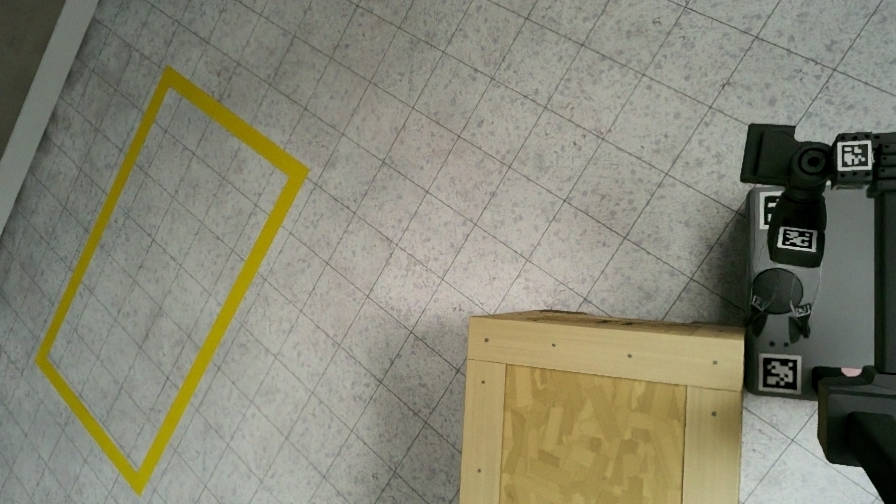

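Request:
execute_actions(actions=[{"r1":{"base":{"translate_m":0.21}},"r2":{"base":{"translate_m":0.33}},"r3":{"base":{"translate_m":-0.01}}}], cameras=[])

Request:
execute_actions(actions=[{"r1":{"base":{"rotate_rad":2.61}}}], cameras=["r1_head_camera","r2_head_camera","r3_head_camera"])

Scene clock: 900.57 s.
r1.base_odometry: x=+1.430 y=-1.843 heading=-1.134 (m, m, rad; r1's odometry frame)
r1.turned_by_wheels: +0.000 (rad since the last result)
r1.turned_by_imu: +0.000 (rad since the last result)
r1.base_tilt: forward=+1.2 right=+0.9 (deg)
r1.lidar_m: 2.53 1.35 4.15 0.42 0.42 0.41 4.35 4.37 2.42 1.80 1.74 1.82
r1.head_depth_mm: 1979 1756 1563 1399 1285 1174 1090 / 1999 1756 1558 1410 1283 1195 1098 / 1999 1766 1561 1405 1278 1195 - / 1999 1753 1562 1405 1282 1187 - / 2013 1749 1565 1411 1286 1187 - / 2006 1691 1570 1410 1285 1184 1117 / 2013 1551 1573 1412 1289 1066 1095
r1.base_status: done
r1.joint_positions: lift_m=+0.285 arm_m=+0.001 wrist_yaw_rad=+3.028 wrist_pitch_rad=-0.489 wrist_roll_rad=+0.004 gripper_m=+0.037 head_pan_rad=+0.006 head_tilt_rad=-1.091
r1.joint_status: not commanded
r1.motor_effort: left_wheel=+3(12) right_wheel=-2(7) lift_m=+21(22) arm_m=+1(1) wrist_yaw_rad=+2(1) wrist_pitch_rad=+6(6) wrist_roll_rad=+0(0) gripper_m=-1(0) head_pan_rad=-3(3) head_tilt_rad=-5(5) (%)
r1.hand_pose: x=+0.0030 y=+0.0675 z=+0.2821 quat_wxyz=(+0.210, +0.696, +0.132, +0.674) (m; r1's base frame)
r1.wrist_depth_mm: 354 - 451 861 966 - - / 365 427 558 605 873 997 985 / 379 453 523 498 733 763 754 / 391 495 580 540 620 617 622 / 402 526 - 548 535 519 512 / 442 - - - 439 454 452 / - - - - 397 394 397
r2.base_odometry: x=+0.962 y=-1.725 heading=-0.199 (m, m, rad; r2's odometry frame)
r2.turned_by_wheels: +0.000 (rad since the last result)
r2.turned_by_imu: -0.001 (rad since the last result)
r2.base_tilt: forward=-0.6 right=-1.2 (deg)
r2.lidar_m: - - 0.15 0.28 0.56 2.28 2.37 1.25 4.11 0.30 0.15 -
r2.head_depth_mm: 2124 1843 1616 1455 911 860 936 / 2083 1812 1615 1445 905 857 1062 / 2084 1807 1602 1438 902 842 - / 2062 1782 1594 986 897 839 - / 2045 1775 1582 977 890 835 - / 2025 1759 1558 972 885 837 - / 1995 1746 1558 967 882 838 1089
r2.base_status: done
r2.joint_positions: lift_m=+0.285 arm_m=+0.003 wrist_yaw_rad=+3.050 wrist_pitch_rad=-0.577 wrist_roll_rad=-0.015 gripper_m=+0.037 head_pan_rad=-0.003 head_tilt_rad=-1.092
r2.joint_status: not commanded
r2.motor_effort: left_wheel=-2(5) right_wheel=+1(8) lift_m=+31(32) arm_m=-5(5) wrist_yaw_rad=+0(0) wrist_pitch_rad=+9(9) wrist_roll_rad=+0(0) gripper_m=-1(0) head_pan_rad=+1(1) head_tilt_rad=-6(6) (%)
r2.hand_pose: x=-0.0028 y=+0.0525 z=+0.2641 quat_wxyz=(+0.231, +0.681, +0.172, +0.673) (m; r2's base frame)
r2.wrist_depth_mm: - - - - 203 126 92 / 549 - 875 833 216 129 93 / 454 449 706 688 226 132 95 / 514 480 599 569 235 139 96 / 520 510 - 539 226 142 101 / 465 - - - 208 146 103 / - - - - 266 146 105
r3.base_odometry: x=-0.101 y=-1.657 heading=-2.028 (m, m, rad; r3's odometry frame)
r3.turned_by_wheels: +0.000 (rad since the last result)
r3.turned_by_imu: -0.001 (rad since the last result)
r3.base_tilt: forward=-0.5 right=-0.8 (deg)
r3.lidar_m: 0.24 0.16 0.15 0.25 0.99 2.55 1.07 1.08 3.74 3.06 2.27 2.23
r3.head_depth_mm: 2042 1851 1638 1464 1313 1198 1103 / 2089 1846 1624 1444 1317 1189 1099 / 2083 1823 1595 1443 1302 1205 - / 2082 1805 1588 1421 1288 1188 - / 2065 1790 1581 1421 935 1140 - / 2038 1777 1555 1413 886 827 - / 2018 1767 1554 1391 882 824 997
r3.base_status: done
r3.joint_positions: lift_m=+0.285 arm_m=+0.001 wrist_yaw_rad=+3.001 wrist_pitch_rad=-0.571 wrist_roll_rad=+0.012 gripper_m=+0.037 head_pan_rad=+0.001 head_tilt_rad=-1.092
r3.joint_status: not commanded
r3.motor_effort: left_wheel=+0(24) right_wheel=+1(11) lift_m=+18(18) arm_m=-1(2) wrist_yaw_rad=-1(1) wrist_pitch_rad=+8(8) wrist_roll_rad=+1(1) gripper_m=-1(0) head_pan_rad=+0(0) head_tilt_rad=-2(3) (%)
r3.hand_pose: x=+0.0072 y=+0.0546 z=+0.2650 quat_wxyz=(+0.248, +0.694, +0.150, +0.659) (m; r3's base frame)
r3.wrist_depth_mm: - - 778 391 141 111 115 / 814 - 504 426 146 125 131 / 655 411 414 411 150 143 155 / 550 518 452 450 170 170 184 / 473 486 - - 195 207 227 / - - - - 235 263 292 / - - - - 317 382 382
pictures: none
No camera images: the call's "cameras" was empty. Leave "cameras" out to get every camera's image.

Scene clock: 903.40 s.
r1.base_odometry: x=+1.429 y=-1.843 heading=+1.476 (m, m, rad; r1's odometry frame)
r1.turned_by_wheels: +2.610 (rad since the last result)
r1.turned_by_imu: +2.624 (rad since the last result)
r1.base_tilt: forward=+1.2 right=+0.9 (deg)
r1.lidar_m: 0.41 4.23 4.38 2.49 1.81 1.74 1.81 2.46 1.35 4.28 0.42 0.42
r1.head_depth_mm: 1999 1750 1078 992 1100 1095 1086 / 1980 1758 1087 990 1239 1187 1099 / 2005 1752 1077 990 1248 1190 - / 1988 1759 1573 1407 1281 1196 - / 2007 1770 1562 1414 1288 1197 - / 2002 1757 1569 1411 1288 1185 1114 / 1997 1768 1570 1412 1292 1186 1101
r1.base_status: done
r1.joint_positions: lift_m=+0.285 arm_m=+0.001 wrist_yaw_rad=+3.028 wrist_pitch_rad=-0.489 wrist_roll_rad=+0.004 gripper_m=+0.037 head_pan_rad=+0.006 head_tilt_rad=-1.091
r1.joint_status: not commanded
r1.motor_effort: left_wheel=-2(10) right_wheel=+2(12) lift_m=+21(21) arm_m=+0(0) wrist_yaw_rad=+2(1) wrist_pitch_rad=+6(5) wrist_roll_rad=+0(0) gripper_m=-1(1) head_pan_rad=-2(2) head_tilt_rad=-5(5) (%)
r1.hand_pose: x=+0.0030 y=+0.0675 z=+0.2821 quat_wxyz=(+0.210, +0.696, +0.132, +0.674) (m; r1's base frame)
r1.wrist_depth_mm: - - - - - - - / - - - - 990 - 979 / 791 783 794 808 785 783 755 / 644 640 622 638 614 628 613 / 540 533 - 545 528 520 524 / 473 - - - 442 453 444 / - - - - 395 400 398
r2.base_odometry: x=+0.962 y=-1.725 heading=-0.199 (m, m, rad; r2's odometry frame)
r2.turned_by_wheels: +0.000 (rad since the last result)
r2.turned_by_imu: -0.001 (rad since the last result)
r2.base_tilt: forward=-0.5 right=-1.0 (deg)
r2.lidar_m: - - 0.15 0.28 0.56 2.29 2.38 1.25 4.11 0.30 0.15 -
r2.head_depth_mm: 2116 1845 1631 1456 907 865 934 / 2082 1819 1616 1448 905 859 1067 / 2064 1814 1584 1432 898 845 - / 2061 1795 1588 983 895 838 - / 2053 1777 1569 976 886 831 - / 2027 1762 1570 970 884 838 - / 1995 1742 1551 968 880 834 1093
r2.base_status: not commanded
r2.joint_positions: lift_m=+0.285 arm_m=+0.003 wrist_yaw_rad=+3.050 wrist_pitch_rad=-0.577 wrist_roll_rad=-0.015 gripper_m=+0.037 head_pan_rad=-0.003 head_tilt_rad=-1.092
r2.joint_status: not commanded
r2.motor_effort: left_wheel=-2(2) right_wheel=+1(2) lift_m=+31(32) arm_m=-5(5) wrist_yaw_rad=+0(1) wrist_pitch_rad=+9(9) wrist_roll_rad=+0(1) gripper_m=+0(1) head_pan_rad=+1(2) head_tilt_rad=-5(6) (%)
r2.hand_pose: x=-0.0028 y=+0.0525 z=+0.2641 quat_wxyz=(+0.231, +0.681, +0.172, +0.673) (m; r2's base frame)
r2.wrist_depth_mm: - - - - 203 126 92 / 535 - 933 833 215 130 93 / 469 602 743 683 225 132 95 / 435 583 607 571 235 139 97 / 476 516 - 532 226 143 101 / 469 - - - 207 146 102 / - - - - 266 146 105
r3.base_odometry: x=-0.101 y=-1.657 heading=-2.028 (m, m, rad; r3's odometry frame)
r3.turned_by_wheels: +0.000 (rad since the last result)
r3.turned_by_imu: +0.000 (rad since the last result)
r3.base_tilt: forward=-0.6 right=-0.9 (deg)
r3.lidar_m: 0.24 0.16 0.15 0.25 0.99 2.55 1.07 1.08 3.71 3.07 2.28 2.23
r3.head_depth_mm: 2016 1856 1638 1452 1313 1200 1101 / 2076 1829 1620 1441 1302 1199 1101 / 2104 1832 1602 1442 1293 1195 - / 2071 1805 1599 1438 1294 1186 - / 2062 1789 1590 1420 931 1139 - / 2048 1779 1567 1398 882 827 - / 2017 1762 1559 1395 878 825 998
r3.base_status: not commanded
r3.joint_positions: lift_m=+0.285 arm_m=+0.001 wrist_yaw_rad=+3.001 wrist_pitch_rad=-0.571 wrist_roll_rad=+0.012 gripper_m=+0.037 head_pan_rad=+0.001 head_tilt_rad=-1.092
r3.joint_status: not commanded
r3.motor_effort: left_wheel=-1(0) right_wheel=+1(1) lift_m=+18(18) arm_m=-1(1) wrist_yaw_rad=-1(1) wrist_pitch_rad=+8(8) wrist_roll_rad=+1(1) gripper_m=+0(1) head_pan_rad=+0(1) head_tilt_rad=-2(2) (%)
r3.hand_pose: x=+0.0072 y=+0.0546 z=+0.2650 quat_wxyz=(+0.248, +0.694, +0.150, +0.659) (m; r3's base frame)
r3.wrist_depth_mm: 734 - - 393 141 110 115 / 781 - 509 422 145 125 131 / 651 418 419 410 150 143 154 / 545 516 458 452 169 170 184 / 471 490 - - 194 207 226 / - - - - 234 262 292 / - - - - 316 381 384
pictures: r1_head_camera (sideways: a quarter turn clockwise sets it upright), r2_head_camera (sideways: a quarter turn clockwise sets it upright), r3_head_camera (sideways: a quarter turn clockwise sets it upright)
camera_calibration (this result's frames):
r1_head_camera: T_world_to_cam=[[-0.89365, -0.0430639, -0.446694, 0.604967], [-0.0508591, 0.998691, 0.00546856, -0.00425295], [0.445873, 0.0276054, -0.89467, 1.12106], [0, 0, 0, 1]] pos_world=[0.0405621, -0.000647709, 1.27324]
r2_head_camera: T_world_to_cam=[[-0.903124, -0.00533595, -0.429346, 0.579585], [0.0179723, 0.998577, -0.0502148, 0.0626671], [0.429003, -0.0530665, -0.901743, 1.12629], [0, 0, 0, 1]] pos_world=[0.0391295, 0.00028294, 1.26761]
r3_head_camera: T_world_to_cam=[[-0.888104, -0.0422011, -0.457701, 0.613932], [-0.0159032, 0.998001, -0.06116, 0.0756872], [0.459368, -0.0470375, -0.887, 1.11066], [0, 0, 0, 1]] pos_world=[0.0362371, 0.00261555, 1.27078]
Images, in order (width x height): r1_head_camera 896x504, r2_head_camera 896x504, r3_head_camera 896x504.

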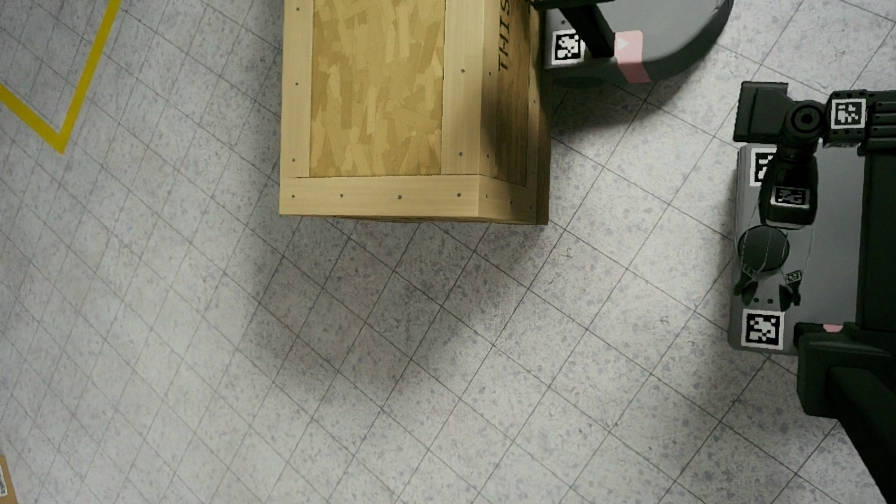

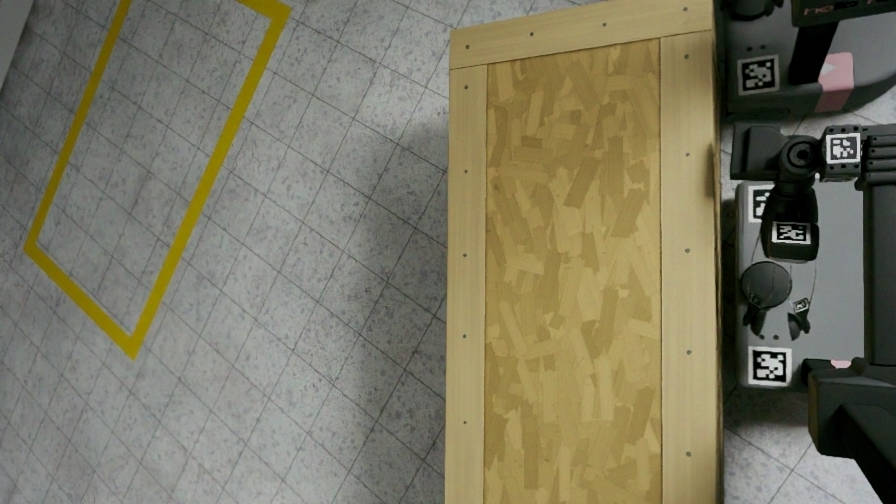

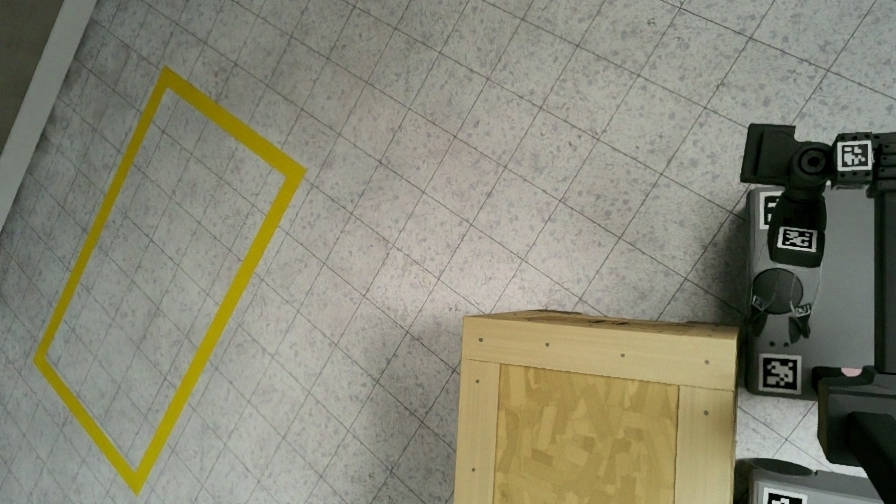

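Request:
execute_actions(actions=[{"r1":{"base":{"rotate_rad":-0.16}}}], cameras=[])

Request:
execute_actions(actions=[{"r1":{"base":{"translate_m":0.33}}}], cameras=[])

Request:
execute_actions(actions=[{"r1":{"base":{"rotate_rad":0.15}}}], cameras=["r1_head_camera","r2_head_camera"])

Scene clock: 926.43 s.
r1.base_odometry: x=+1.429 y=-1.843 heading=+1.316 (m, m, rad; r1's odometry frame)
r1.turned_by_wheels: -0.160 (rad since the last result)
r1.turned_by_imu: -0.162 (rad since the last result)
r1.base_tilt: forward=+1.1 right=+0.9 (deg)
r1.lidar_m: 0.41 3.68 4.38 3.00 1.92 1.74 1.76 2.15 1.35 4.37 0.44 0.42
r1.head_depth_mm: 1996 1749 1082 1001 1075 1134 1087 / 1981 1745 1079 1004 1232 1195 1100 / 1994 1749 1078 1005 1270 1194 - / 2000 1746 1097 1017 1270 1194 - / 1999 1751 1567 1413 1283 1196 - / 2014 1751 1564 1411 1288 1179 1112 / 2013 1763 1565 1411 1289 1183 1102
r1.base_status: done
r1.joint_positions: lift_m=+0.285 arm_m=+0.001 wrist_yaw_rad=+3.028 wrist_pitch_rad=-0.489 wrist_roll_rad=+0.004 gripper_m=+0.037 head_pan_rad=+0.006 head_tilt_rad=-1.091
r1.joint_status: not commanded
r1.motor_effort: left_wheel=+3(10) right_wheel=-2(7) lift_m=+21(21) arm_m=+0(0) wrist_yaw_rad=+2(2) wrist_pitch_rad=+6(6) wrist_roll_rad=+0(0) gripper_m=-1(0) head_pan_rad=-3(3) head_tilt_rad=-5(5) (%)
r1.hand_pose: x=+0.0030 y=+0.0675 z=+0.2821 quat_wxyz=(+0.210, +0.696, +0.132, +0.674) (m; r1's base frame)
r1.wrist_depth_mm: - - - - - - - / - - - - 991 997 972 / 794 780 784 784 772 760 769 / 626 636 627 627 634 629 614 / 538 530 - 543 530 518 521 / 460 - - - 436 453 446 / - - - - 396 396 394
r2.base_odometry: x=+0.962 y=-1.725 heading=-0.199 (m, m, rad; r2's odometry frame)
r2.turned_by_wheels: +0.000 (rad since the last result)
r2.turned_by_imu: -0.001 (rad since the last result)
r2.base_tilt: forward=-0.7 right=-1.0 (deg)
r2.lidar_m: - - 0.15 0.28 0.56 2.28 2.37 1.25 4.12 0.30 0.15 -
r2.head_depth_mm: 2115 1843 1613 1458 906 864 937 / 2105 1823 1623 1452 904 861 1063 / 2045 1800 1594 1444 897 842 - / 2049 1793 1584 982 895 838 - / 2031 1773 1576 979 890 834 - / 2017 1756 1557 970 886 840 - / 1987 1749 1560 964 878 838 1098
r2.base_status: not commanded
r2.joint_positions: lift_m=+0.285 arm_m=+0.003 wrist_yaw_rad=+3.050 wrist_pitch_rad=-0.577 wrist_roll_rad=-0.015 gripper_m=+0.037 head_pan_rad=-0.003 head_tilt_rad=-1.092
r2.joint_status: not commanded
r2.motor_effort: left_wheel=-1(2) right_wheel=+1(2) lift_m=+31(31) arm_m=-5(5) wrist_yaw_rad=+0(0) wrist_pitch_rad=+9(9) wrist_roll_rad=+0(1) gripper_m=+0(1) head_pan_rad=+2(1) head_tilt_rad=-5(5) (%)
r2.hand_pose: x=-0.0028 y=+0.0525 z=+0.2641 quat_wxyz=(+0.231, +0.681, +0.172, +0.673) (m; r2's base frame)
r2.wrist_depth_mm: - - - - 204 127 92 / 534 - 899 822 216 129 93 / 476 580 733 662 225 132 95 / 458 575 600 566 234 138 97 / 482 529 - 541 226 142 100 / 469 - - - 207 146 102 / - - - - 264 146 105
r3.base_odometry: x=-0.101 y=-1.657 heading=-2.028 (m, m, rad; r3's odometry frame)
r3.turned_by_wheels: +0.000 (rad since the last result)
r3.turned_by_imu: -0.001 (rad since the last result)
r3.base_tilt: forward=-0.6 right=-0.9 (deg)
r3.lidar_m: 0.24 0.16 0.15 0.25 0.99 2.55 1.08 1.08 3.73 3.08 2.28 2.23
r3.head_depth_mm: 2009 1836 1642 1451 1319 1204 1107 / 2080 1852 1622 1447 1303 1198 1104 / 2095 1825 1613 1441 1310 1197 - / 2095 1827 1576 1442 1295 1193 - / 2050 1795 1585 1418 930 1145 - / 2068 1780 1567 1411 883 826 - / 2028 1753 1555 1390 878 827 998
r3.base_status: not commanded
r3.joint_positions: lift_m=+0.285 arm_m=+0.001 wrist_yaw_rad=+3.001 wrist_pitch_rad=-0.571 wrist_roll_rad=+0.012 gripper_m=+0.037 head_pan_rad=+0.001 head_tilt_rad=-1.092
r3.joint_status: not commanded
r3.motor_effort: left_wheel=-1(0) right_wheel=+1(1) lift_m=+18(18) arm_m=-2(2) wrist_yaw_rad=+0(0) wrist_pitch_rad=+8(8) wrist_roll_rad=+1(1) gripper_m=+1(0) head_pan_rad=+0(0) head_tilt_rad=-2(2) (%)
r3.hand_pose: x=+0.0072 y=+0.0546 z=+0.2650 quat_wxyz=(+0.248, +0.694, +0.150, +0.659) (m; r3's base frame)
r3.wrist_depth_mm: 745 - - 392 141 110 115 / 768 - 505 423 145 125 131 / 654 412 416 412 150 143 155 / 545 518 458 447 169 169 184 / 472 491 - - 194 207 227 / - - - - 234 264 292 / - - - - 316 380 383
pictures: none
No camera images: the call's "cameras" was empty. Leave "cameras" out to get every camera's image.

Scene clock: 929.27 s.
r1.base_odometry: x=+1.513 y=-1.524 heading=+1.316 (m, m, rad; r1's odometry frame)
r1.turned_by_wheels: +0.000 (rad since the last result)
r1.turned_by_imu: +0.001 (rad since the last result)
r1.base_tilt: forward=+1.2 right=+0.8 (deg)
r1.lidar_m: - 3.85 4.24 3.53 2.25 2.05 2.07 2.53 1.51 0.28 0.15 -
r1.head_depth_mm: 1975 1748 1559 972 889 1002 932 / 2000 1740 1563 974 890 964 1041 / 2006 1770 1565 978 892 848 - / 1998 1754 1565 976 890 846 - / 1993 1744 1565 1413 1281 1195 - / 2006 1761 1561 1413 1290 1178 1117 / 2004 1766 1570 1413 1284 1182 1104
r1.base_status: done
r1.joint_positions: lift_m=+0.285 arm_m=+0.001 wrist_yaw_rad=+3.028 wrist_pitch_rad=-0.489 wrist_roll_rad=+0.004 gripper_m=+0.037 head_pan_rad=+0.006 head_tilt_rad=-1.091
r1.joint_status: not commanded
r1.motor_effort: left_wheel=+3(13) right_wheel=-3(7) lift_m=+22(22) arm_m=+0(0) wrist_yaw_rad=+2(1) wrist_pitch_rad=+6(6) wrist_roll_rad=+0(0) gripper_m=+0(0) head_pan_rad=-3(3) head_tilt_rad=-5(5) (%)
r1.hand_pose: x=+0.0030 y=+0.0675 z=+0.2821 quat_wxyz=(+0.210, +0.696, +0.132, +0.674) (m; r1's base frame)
r1.wrist_depth_mm: - - - - - - - / - - - - 994 - 945 / 810 783 778 784 761 771 92 / 639 644 650 639 612 620 96 / 532 528 - 543 530 515 99 / 468 - - - 440 143 102 / - - - - 393 142 106
r2.base_odometry: x=+0.962 y=-1.725 heading=-0.199 (m, m, rad; r2's odometry frame)
r2.turned_by_wheels: +0.000 (rad since the last result)
r2.turned_by_imu: -0.001 (rad since the last result)
r2.base_tilt: forward=-0.7 right=-1.1 (deg)
r2.lidar_m: - - 0.15 0.28 2.38 2.29 2.37 1.25 4.11 0.30 0.15 -
r2.head_depth_mm: 2108 1835 1617 1454 911 865 936 / 2090 1821 1607 1451 905 856 1068 / 2085 1818 1611 1432 900 842 - / 2063 1788 1591 983 895 835 - / 2032 1771 1580 979 891 832 - / 2022 1760 1564 972 885 836 - / 1995 1755 1551 965 878 835 933
r2.base_status: not commanded
r2.joint_positions: lift_m=+0.285 arm_m=+0.003 wrist_yaw_rad=+3.050 wrist_pitch_rad=-0.577 wrist_roll_rad=-0.015 gripper_m=+0.037 head_pan_rad=-0.003 head_tilt_rad=-1.092
r2.joint_status: not commanded
r2.motor_effort: left_wheel=-2(1) right_wheel=+2(2) lift_m=+31(31) arm_m=-5(5) wrist_yaw_rad=+1(0) wrist_pitch_rad=+9(9) wrist_roll_rad=+0(0) gripper_m=+0(0) head_pan_rad=+1(1) head_tilt_rad=-6(5) (%)
r2.hand_pose: x=-0.0028 y=+0.0525 z=+0.2641 quat_wxyz=(+0.231, +0.681, +0.172, +0.673) (m; r2's base frame)
r2.wrist_depth_mm: - - - - 204 126 92 / 903 - 554 493 216 129 93 / 731 431 442 463 224 132 95 / 614 413 399 454 234 138 97 / 517 498 - 506 225 142 101 / 471 - - - 207 146 102 / - - - - 264 146 105
r3.base_odometry: x=-0.101 y=-1.657 heading=-2.028 (m, m, rad; r3's odometry frame)
r3.turned_by_wheels: +0.000 (rad since the last result)
r3.turned_by_imu: +0.000 (rad since the last result)
r3.base_tilt: forward=-0.5 right=-0.8 (deg)
r3.lidar_m: 0.24 0.15 0.15 0.25 2.62 2.54 1.07 1.08 3.74 3.09 2.28 2.23
r3.head_depth_mm: 2027 1868 1628 1463 1312 1203 1113 / 2089 1837 1621 1449 1319 1197 1099 / 2105 1820 1609 1433 1293 1197 - / 2064 1817 1598 1438 1295 1188 - / 2062 1807 1588 1424 935 1141 - / 2062 1763 1572 1402 884 830 - / 2004 1735 1566 1393 880 824 996
r3.base_status: not commanded
r3.joint_positions: lift_m=+0.285 arm_m=+0.001 wrist_yaw_rad=+3.001 wrist_pitch_rad=-0.571 wrist_roll_rad=+0.012 gripper_m=+0.037 head_pan_rad=+0.001 head_tilt_rad=-1.092
r3.joint_status: not commanded
r3.motor_effort: left_wheel=-1(0) right_wheel=+1(1) lift_m=+18(18) arm_m=-2(2) wrist_yaw_rad=-1(0) wrist_pitch_rad=+8(8) wrist_roll_rad=+1(1) gripper_m=+0(0) head_pan_rad=+0(0) head_tilt_rad=-3(2) (%)
r3.hand_pose: x=+0.0072 y=+0.0546 z=+0.2650 quat_wxyz=(+0.248, +0.694, +0.150, +0.659) (m; r3's base frame)
r3.wrist_depth_mm: - - 701 392 141 111 115 / 814 - 498 427 146 124 131 / 657 414 417 416 150 143 155 / 554 521 456 453 170 170 184 / 467 495 - - 194 207 228 / - - - - 235 262 291 / - - - - 317 381 386
pictures: none
No camera images: the call's "cameras" was empty. Leave "cameras" out to get every camera's image.

Scene clock: 930.57 s.
r1.base_odometry: x=+1.513 y=-1.524 heading=+1.466 (m, m, rad; r1's odometry frame)
r1.turned_by_wheels: +0.150 (rad since the last result)
r1.turned_by_imu: +0.151 (rad since the last result)
r1.base_tilt: forward=+1.2 right=+0.9 (deg)
r1.lidar_m: - 3.84 4.23 2.95 2.14 2.05 2.12 1.53 1.51 0.28 0.15 -
r1.head_depth_mm: 2001 1745 1560 975 886 847 927 / 1990 1742 1562 976 890 836 962 / 2000 1753 1556 979 892 832 - / 1997 1753 1564 1384 912 1159 - / 2003 1757 1564 1419 1287 1192 - / 2011 1756 1566 1413 1286 1175 1117 / 2010 1762 1566 1414 1289 1181 1102
r1.base_status: done
r1.joint_positions: lift_m=+0.285 arm_m=+0.001 wrist_yaw_rad=+3.028 wrist_pitch_rad=-0.489 wrist_roll_rad=+0.004 gripper_m=+0.037 head_pan_rad=+0.006 head_tilt_rad=-1.091
r1.joint_status: not commanded
r1.motor_effort: left_wheel=-2(10) right_wheel=+2(7) lift_m=+21(21) arm_m=+0(0) wrist_yaw_rad=+3(3) wrist_pitch_rad=+5(6) wrist_roll_rad=+0(0) gripper_m=+0(0) head_pan_rad=-3(3) head_tilt_rad=-5(5) (%)
r1.hand_pose: x=+0.0030 y=+0.0675 z=+0.2821 quat_wxyz=(+0.210, +0.696, +0.132, +0.674) (m; r1's base frame)
r1.wrist_depth_mm: - - - - - - - / - - - - 962 - - / 817 780 771 777 769 753 762 / 641 629 641 640 623 622 561 / 530 538 - 551 544 525 100 / 467 - - - 446 435 101 / - - - - 402 143 104
r2.base_odometry: x=+0.962 y=-1.725 heading=-0.199 (m, m, rad; r2's odometry frame)
r2.turned_by_wheels: +0.000 (rad since the last result)
r2.turned_by_imu: +0.000 (rad since the last result)
r2.base_tilt: forward=-0.6 right=-1.2 (deg)
r2.lidar_m: - - 0.15 0.28 2.38 2.29 2.38 1.24 4.09 0.30 0.15 -
r2.head_depth_mm: 2112 1827 1623 1449 911 863 938 / 2093 1805 1608 1443 907 859 1062 / 2082 1799 1602 1434 902 840 - / 2053 1778 1592 984 899 837 - / 2040 1768 1571 976 890 830 - / 2020 1760 1581 971 885 836 - / 2017 1760 1551 964 878 830 936
r2.base_status: not commanded
r2.joint_positions: lift_m=+0.285 arm_m=+0.003 wrist_yaw_rad=+3.050 wrist_pitch_rad=-0.577 wrist_roll_rad=-0.015 gripper_m=+0.037 head_pan_rad=-0.003 head_tilt_rad=-1.092
r2.joint_status: not commanded
r2.motor_effort: left_wheel=-2(2) right_wheel=+2(2) lift_m=+31(31) arm_m=-5(5) wrist_yaw_rad=+0(1) wrist_pitch_rad=+9(9) wrist_roll_rad=-1(1) gripper_m=+1(0) head_pan_rad=+1(2) head_tilt_rad=-5(5) (%)
r2.hand_pose: x=-0.0028 y=+0.0525 z=+0.2641 quat_wxyz=(+0.231, +0.681, +0.172, +0.673) (m; r2's base frame)
r2.wrist_depth_mm: - - - - 203 126 92 / 916 - 545 491 215 129 93 / 747 445 442 441 225 132 95 / 614 396 394 421 234 139 96 / 523 448 - 461 225 143 101 / 462 - - - 208 147 102 / - - - - 266 146 105
r3.base_odometry: x=-0.101 y=-1.657 heading=-2.028 (m, m, rad; r3's odometry frame)
r3.turned_by_wheels: +0.000 (rad since the last result)
r3.turned_by_imu: +0.000 (rad since the last result)
r3.base_tilt: forward=-0.6 right=-0.9 (deg)
r3.lidar_m: 0.24 0.15 0.15 0.25 2.62 2.55 1.08 1.08 3.73 3.08 2.28 2.23
r3.head_depth_mm: 2033 1864 1645 1460 1321 1206 1102 / 2082 1847 1636 1459 1301 1197 1097 / 2094 1821 1600 1442 1298 1196 - / 2072 1797 1589 1425 1294 1188 - / 2051 1780 1579 1409 933 1147 - / 2062 1771 1571 1413 887 827 - / 2027 1761 1552 1394 879 824 997
r3.base_status: not commanded
r3.joint_positions: lift_m=+0.285 arm_m=+0.001 wrist_yaw_rad=+3.001 wrist_pitch_rad=-0.571 wrist_roll_rad=+0.012 gripper_m=+0.037 head_pan_rad=+0.001 head_tilt_rad=-1.092
r3.joint_status: not commanded
r3.motor_effort: left_wheel=+1(0) right_wheel=+1(1) lift_m=+18(18) arm_m=-1(2) wrist_yaw_rad=-1(0) wrist_pitch_rad=+8(8) wrist_roll_rad=+1(1) gripper_m=+0(0) head_pan_rad=+1(0) head_tilt_rad=-2(2) (%)
r3.hand_pose: x=+0.0072 y=+0.0546 z=+0.2650 quat_wxyz=(+0.248, +0.694, +0.150, +0.659) (m; r3's base frame)
r3.wrist_depth_mm: - - 696 397 141 110 115 / 823 - 505 424 145 125 131 / 660 414 421 412 150 143 155 / 551 518 459 451 170 170 185 / 469 486 - - 194 206 227 / - - - - 233 262 292 / - - - - 316 382 381
pictures: r1_head_camera (sideways: a quarter turn clockwise sets it upright), r2_head_camera (sideways: a quarter turn clockwise sets it upright)
camera_calibration (this result's frames):
r1_head_camera: T_world_to_cam=[[-0.89365, -0.043064, -0.446694, 0.604967], [-0.0508593, 0.998691, 0.00546855, -0.00425294], [0.445874, 0.0276055, -0.89467, 1.12106], [0, 0, 0, 1]] pos_world=[0.0405622, -0.000647705, 1.27324]
r2_head_camera: T_world_to_cam=[[-0.903124, -0.00533578, -0.429346, 0.579585], [0.0179724, 0.998577, -0.0502148, 0.0626671], [0.429003, -0.0530666, -0.901743, 1.12629], [0, 0, 0, 1]] pos_world=[0.0391295, 0.000282934, 1.26761]
Images, in order (width x height): r1_head_camera 896x504, r2_head_camera 896x504.

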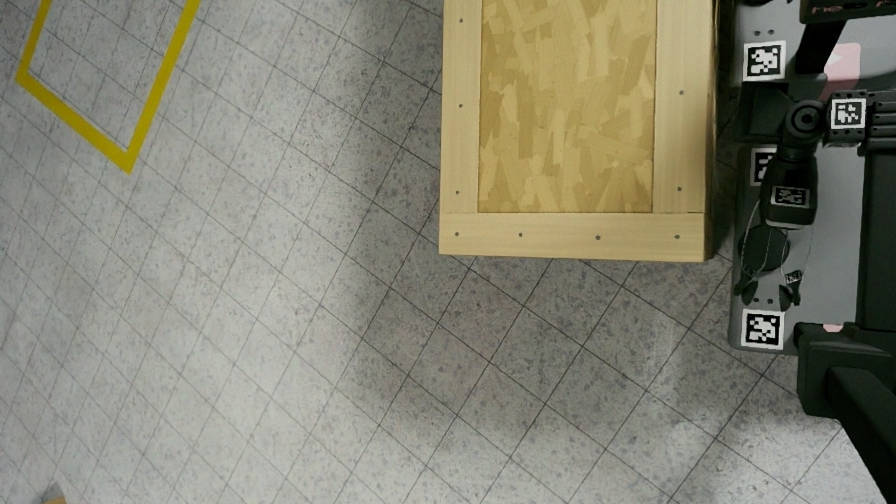

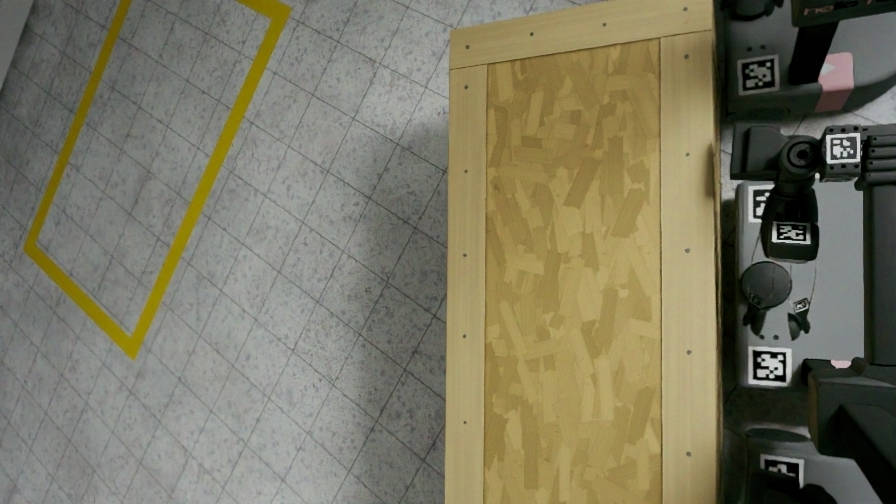

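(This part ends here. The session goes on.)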